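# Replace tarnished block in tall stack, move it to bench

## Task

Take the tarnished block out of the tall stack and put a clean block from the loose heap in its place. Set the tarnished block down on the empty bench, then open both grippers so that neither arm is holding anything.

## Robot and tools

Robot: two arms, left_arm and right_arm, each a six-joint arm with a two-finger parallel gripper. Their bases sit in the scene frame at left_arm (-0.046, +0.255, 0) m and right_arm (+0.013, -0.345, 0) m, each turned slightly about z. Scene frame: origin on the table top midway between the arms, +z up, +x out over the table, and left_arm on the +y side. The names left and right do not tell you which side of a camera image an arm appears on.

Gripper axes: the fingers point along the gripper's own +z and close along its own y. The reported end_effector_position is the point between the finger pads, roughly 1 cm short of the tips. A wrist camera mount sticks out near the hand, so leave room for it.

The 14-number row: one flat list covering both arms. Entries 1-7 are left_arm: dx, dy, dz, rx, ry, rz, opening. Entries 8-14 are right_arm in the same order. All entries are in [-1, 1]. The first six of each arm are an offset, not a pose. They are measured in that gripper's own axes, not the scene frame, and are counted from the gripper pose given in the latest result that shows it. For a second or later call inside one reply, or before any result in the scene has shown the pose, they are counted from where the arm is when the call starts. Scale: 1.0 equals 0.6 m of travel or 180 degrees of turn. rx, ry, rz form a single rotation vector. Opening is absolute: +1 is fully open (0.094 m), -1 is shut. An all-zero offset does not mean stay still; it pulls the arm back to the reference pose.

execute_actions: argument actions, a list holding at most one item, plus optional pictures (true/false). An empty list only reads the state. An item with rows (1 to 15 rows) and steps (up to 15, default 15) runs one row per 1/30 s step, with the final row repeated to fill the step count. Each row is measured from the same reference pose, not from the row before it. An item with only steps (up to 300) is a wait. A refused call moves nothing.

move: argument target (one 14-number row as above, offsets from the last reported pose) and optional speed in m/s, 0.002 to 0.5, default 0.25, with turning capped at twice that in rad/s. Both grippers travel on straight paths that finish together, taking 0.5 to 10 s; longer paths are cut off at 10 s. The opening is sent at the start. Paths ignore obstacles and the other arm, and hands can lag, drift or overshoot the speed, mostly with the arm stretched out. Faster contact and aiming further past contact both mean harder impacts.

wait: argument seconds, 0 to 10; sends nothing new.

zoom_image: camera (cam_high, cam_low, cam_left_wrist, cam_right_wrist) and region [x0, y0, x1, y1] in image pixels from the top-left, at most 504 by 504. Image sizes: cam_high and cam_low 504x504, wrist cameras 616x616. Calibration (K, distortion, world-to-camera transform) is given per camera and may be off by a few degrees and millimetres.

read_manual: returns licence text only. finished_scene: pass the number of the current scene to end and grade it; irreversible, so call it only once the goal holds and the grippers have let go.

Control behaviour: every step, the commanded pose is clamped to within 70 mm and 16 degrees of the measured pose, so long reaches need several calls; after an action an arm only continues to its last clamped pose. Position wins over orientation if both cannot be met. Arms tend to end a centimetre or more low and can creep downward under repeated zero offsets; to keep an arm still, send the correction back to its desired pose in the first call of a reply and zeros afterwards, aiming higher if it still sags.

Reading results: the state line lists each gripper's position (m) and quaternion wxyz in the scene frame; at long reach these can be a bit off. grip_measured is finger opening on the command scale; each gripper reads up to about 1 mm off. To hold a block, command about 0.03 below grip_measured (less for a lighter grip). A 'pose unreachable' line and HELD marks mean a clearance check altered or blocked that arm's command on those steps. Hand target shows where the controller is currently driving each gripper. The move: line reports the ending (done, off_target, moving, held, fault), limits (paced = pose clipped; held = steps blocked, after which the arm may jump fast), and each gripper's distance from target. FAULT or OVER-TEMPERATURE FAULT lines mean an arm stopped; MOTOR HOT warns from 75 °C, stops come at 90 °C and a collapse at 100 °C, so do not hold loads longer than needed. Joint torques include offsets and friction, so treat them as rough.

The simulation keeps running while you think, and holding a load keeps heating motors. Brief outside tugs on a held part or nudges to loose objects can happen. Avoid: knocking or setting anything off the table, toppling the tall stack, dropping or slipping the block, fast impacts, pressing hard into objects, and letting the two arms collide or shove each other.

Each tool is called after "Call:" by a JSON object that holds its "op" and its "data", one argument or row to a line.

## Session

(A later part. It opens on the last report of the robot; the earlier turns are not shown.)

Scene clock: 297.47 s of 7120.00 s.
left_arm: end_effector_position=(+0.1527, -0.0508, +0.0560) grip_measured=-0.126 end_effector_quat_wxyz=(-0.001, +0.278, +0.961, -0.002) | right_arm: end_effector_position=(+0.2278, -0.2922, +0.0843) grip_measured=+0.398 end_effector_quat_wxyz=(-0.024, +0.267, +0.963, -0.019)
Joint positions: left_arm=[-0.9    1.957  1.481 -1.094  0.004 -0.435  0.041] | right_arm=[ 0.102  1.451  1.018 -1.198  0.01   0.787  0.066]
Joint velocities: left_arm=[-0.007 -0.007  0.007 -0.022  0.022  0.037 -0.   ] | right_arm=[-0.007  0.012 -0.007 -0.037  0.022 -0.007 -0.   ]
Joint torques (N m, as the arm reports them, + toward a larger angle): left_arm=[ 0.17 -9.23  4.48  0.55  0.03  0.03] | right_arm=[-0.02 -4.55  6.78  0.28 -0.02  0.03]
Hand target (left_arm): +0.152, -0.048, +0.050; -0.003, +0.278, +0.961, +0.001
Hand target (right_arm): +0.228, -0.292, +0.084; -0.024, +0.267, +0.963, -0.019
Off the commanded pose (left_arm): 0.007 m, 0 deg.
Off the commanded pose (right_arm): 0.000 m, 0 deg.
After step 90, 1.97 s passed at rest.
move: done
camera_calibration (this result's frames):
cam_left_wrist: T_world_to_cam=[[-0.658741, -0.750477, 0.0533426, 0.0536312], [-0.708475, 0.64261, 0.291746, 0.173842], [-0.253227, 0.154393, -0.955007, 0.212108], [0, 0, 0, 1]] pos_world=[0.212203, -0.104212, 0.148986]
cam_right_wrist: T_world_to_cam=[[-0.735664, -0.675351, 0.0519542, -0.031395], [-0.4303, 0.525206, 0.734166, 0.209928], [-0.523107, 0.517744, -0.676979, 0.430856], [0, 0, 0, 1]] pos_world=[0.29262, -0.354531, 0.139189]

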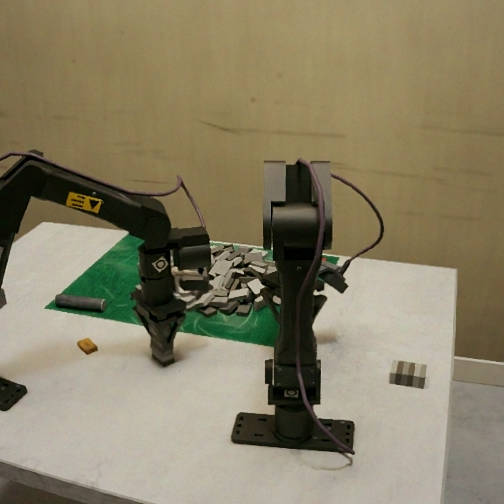

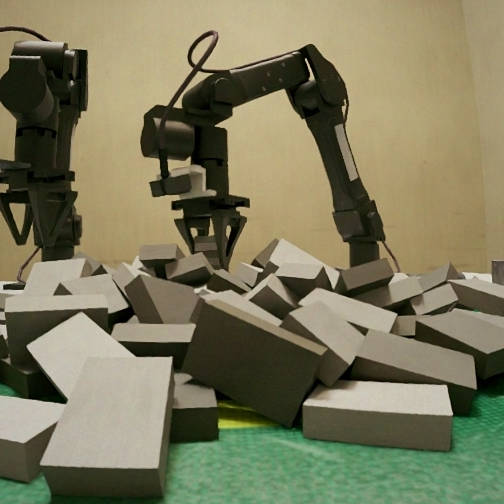

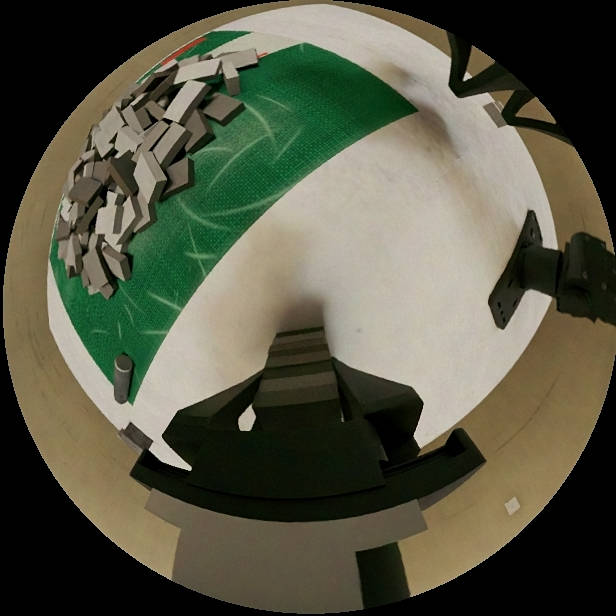

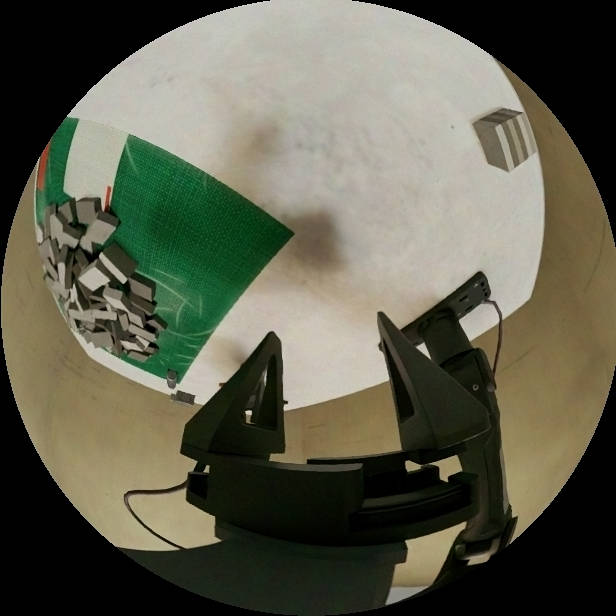

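Call:
{"op": "move", "data": {
  "target": [0,0,0,0,0,0,0.5,0,0,0,0,0,0,0.4]
}}

Call:
{"op": "move", "data": {
  "target": [0,0,-0.15,0,0,0,0.5,0,0,0,0,0,0,0.4],
  "speed": 0.07
}}

Scene clock: 304.17 s of 7120.00 s.
left_arm: end_effector_position=(+0.1527, -0.0508, +0.0560) grip_measured=+0.498 end_effector_quat_wxyz=(-0.001, +0.278, +0.961, -0.002) | right_arm: end_effector_position=(+0.2278, -0.2922, +0.0843) grip_measured=+0.398 end_effector_quat_wxyz=(-0.024, +0.267, +0.963, -0.019)
Joint positions: left_arm=[-0.9    1.957  1.481 -1.094  0.004 -0.435  0.07 ] | right_arm=[ 0.102  1.451  1.018 -1.198  0.01   0.787  0.066]
Joint velocities: left_arm=[-0.007 -0.012 -0.022 -0.081  0.022  0.007 -0.   ] | right_arm=[ 0.007 -0.007 -0.007 -0.037  0.007 -0.022 -0.001]
Joint torques (N m, as the arm reports them, + toward a larger angle): left_arm=[ 0.06 -9.37  6.43  0.39  0.03  0.02] | right_arm=[-0.06 -4.55  6.76  0.28 -0.03  0.02]
Hand target (left_arm): +0.153, -0.051, +0.056; -0.001, +0.278, +0.961, -0.002
Hand target (right_arm): +0.228, -0.292, +0.084; -0.024, +0.267, +0.963, -0.019
Off the commanded pose (left_arm): 0.000 m, 0 deg.
Off the commanded pose (right_arm): 0.000 m, 0 deg.
After step 90, 3.00 s passed at rest.
move: done
camera_calibration (this result's frames):
cam_left_wrist: T_world_to_cam=[[-0.658741, -0.750477, 0.0533426, 0.0536312], [-0.708475, 0.64261, 0.291746, 0.173842], [-0.253227, 0.154393, -0.955007, 0.212108], [0, 0, 0, 1]] pos_world=[0.212203, -0.104212, 0.148986]
cam_right_wrist: T_world_to_cam=[[-0.735664, -0.675351, 0.0519542, -0.031395], [-0.4303, 0.525206, 0.734166, 0.209928], [-0.523107, 0.517744, -0.676979, 0.430856], [0, 0, 0, 1]] pos_world=[0.29262, -0.354531, 0.139189]

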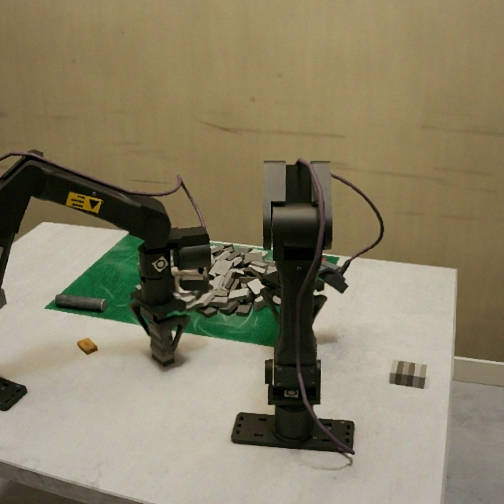

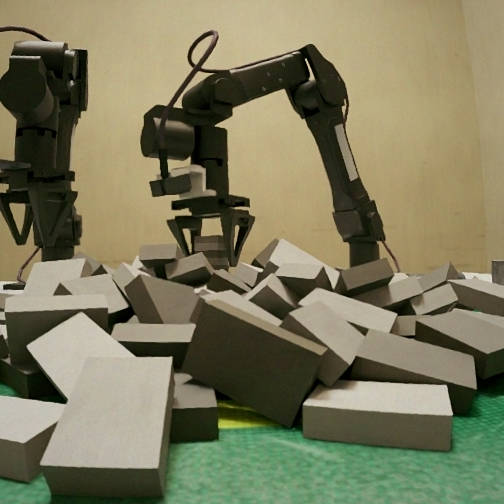

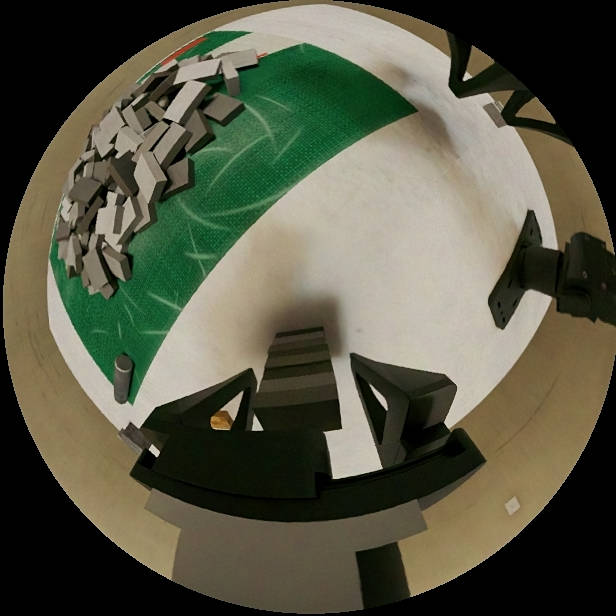

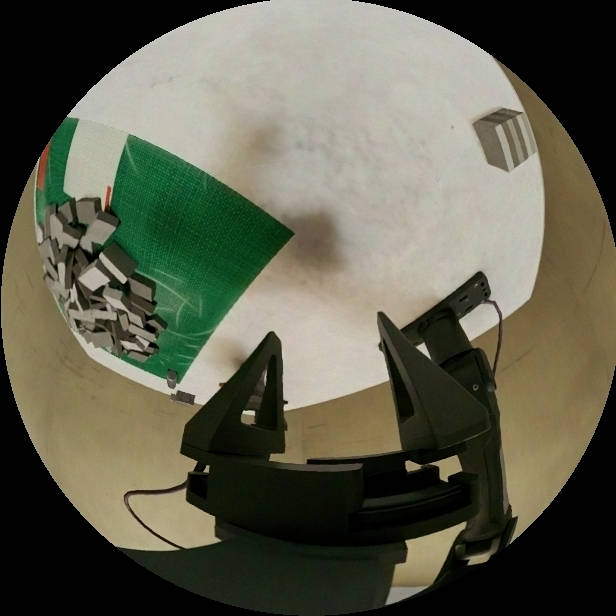

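Scene clock: 306.00 s of 7120.00 s.
left_arm: end_effector_position=(+0.1516, -0.0491, +0.1359) grip_measured=+0.498 end_effector_quat_wxyz=(-0.007, +0.278, +0.961, +0.004) | right_arm: end_effector_position=(+0.2278, -0.2922, +0.0843) grip_measured=+0.398 end_effector_quat_wxyz=(-0.024, +0.267, +0.963, -0.019)
Joint positions: left_arm=[-0.9    1.941  1.779 -1.425  0.004 -0.435  0.07 ] | right_arm=[ 0.102  1.451  1.018 -1.198  0.01   0.787  0.066]
Joint velocities: left_arm=[ 0.007 -0.012 -0.012 -0.007 -0.051  0.007 -0.001] | right_arm=[ 0.012  0.012 -0.017 -0.037  0.007 -0.066 -0.   ]
Joint torques (N m, as the arm reports them, + toward a larger angle): left_arm=[  0.04 -10.02   8.75   0.22   0.02   0.01] | right_arm=[-0.04 -4.6   6.77  0.27 -0.03  0.02]
Hand target (left_arm): +0.152, -0.050, +0.146; -0.001, +0.278, +0.961, -0.002
Hand target (right_arm): +0.228, -0.292, +0.084; -0.024, +0.267, +0.963, -0.019
Off the commanded pose (left_arm): 0.010 m, 1 deg.
Off the commanded pose (right_arm): 0.000 m, 0 deg.
move: done
camera_calibration (this result's frames):
cam_left_wrist: T_world_to_cam=[[-0.658245, -0.751243, 0.0484393, 0.0504762], [-0.705557, 0.638091, 0.308268, 0.145766], [-0.262493, 0.168739, -0.950065, 0.289275], [0, 0, 0, 1]] pos_world=[0.212005, -0.103904, 0.22745]
cam_right_wrist: T_world_to_cam=[[-0.735664, -0.675351, 0.0519542, -0.031395], [-0.4303, 0.525206, 0.734166, 0.209928], [-0.523107, 0.517744, -0.676979, 0.430856], [0, 0, 0, 1]] pos_world=[0.29262, -0.354531, 0.139189]

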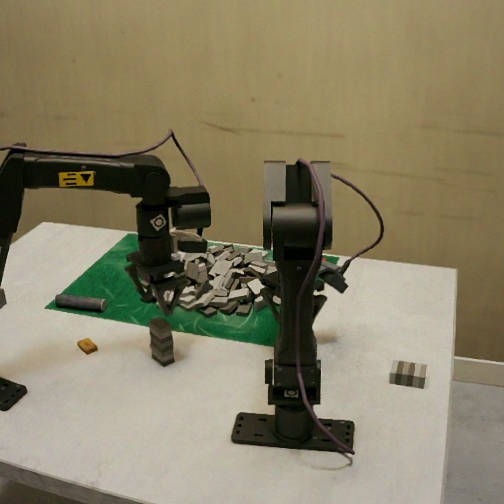

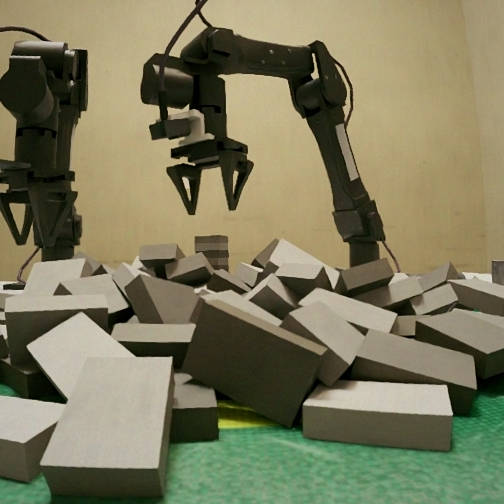

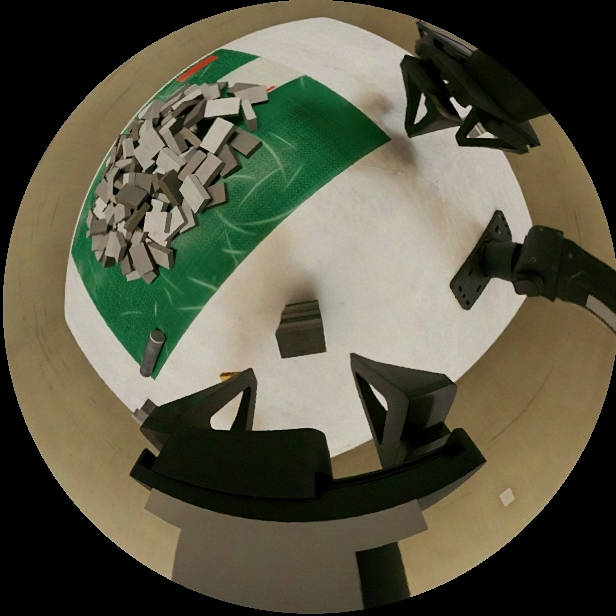

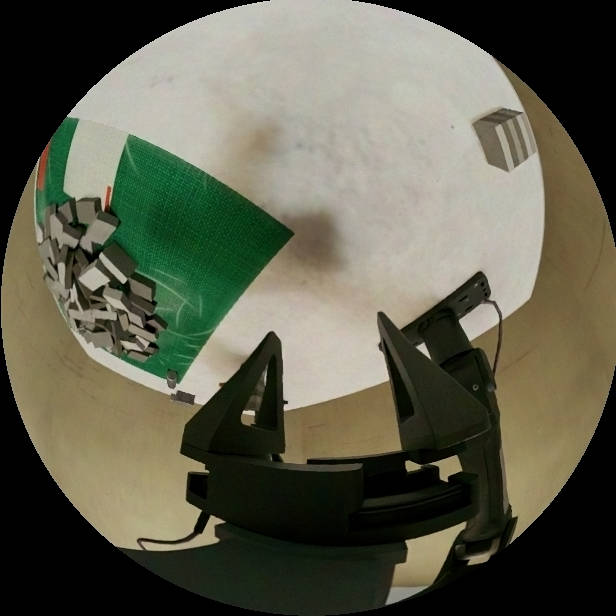

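Call:
{"op": "finished_scene", "data": {
  "scene": 2
}}

The scene is finished: the task was done.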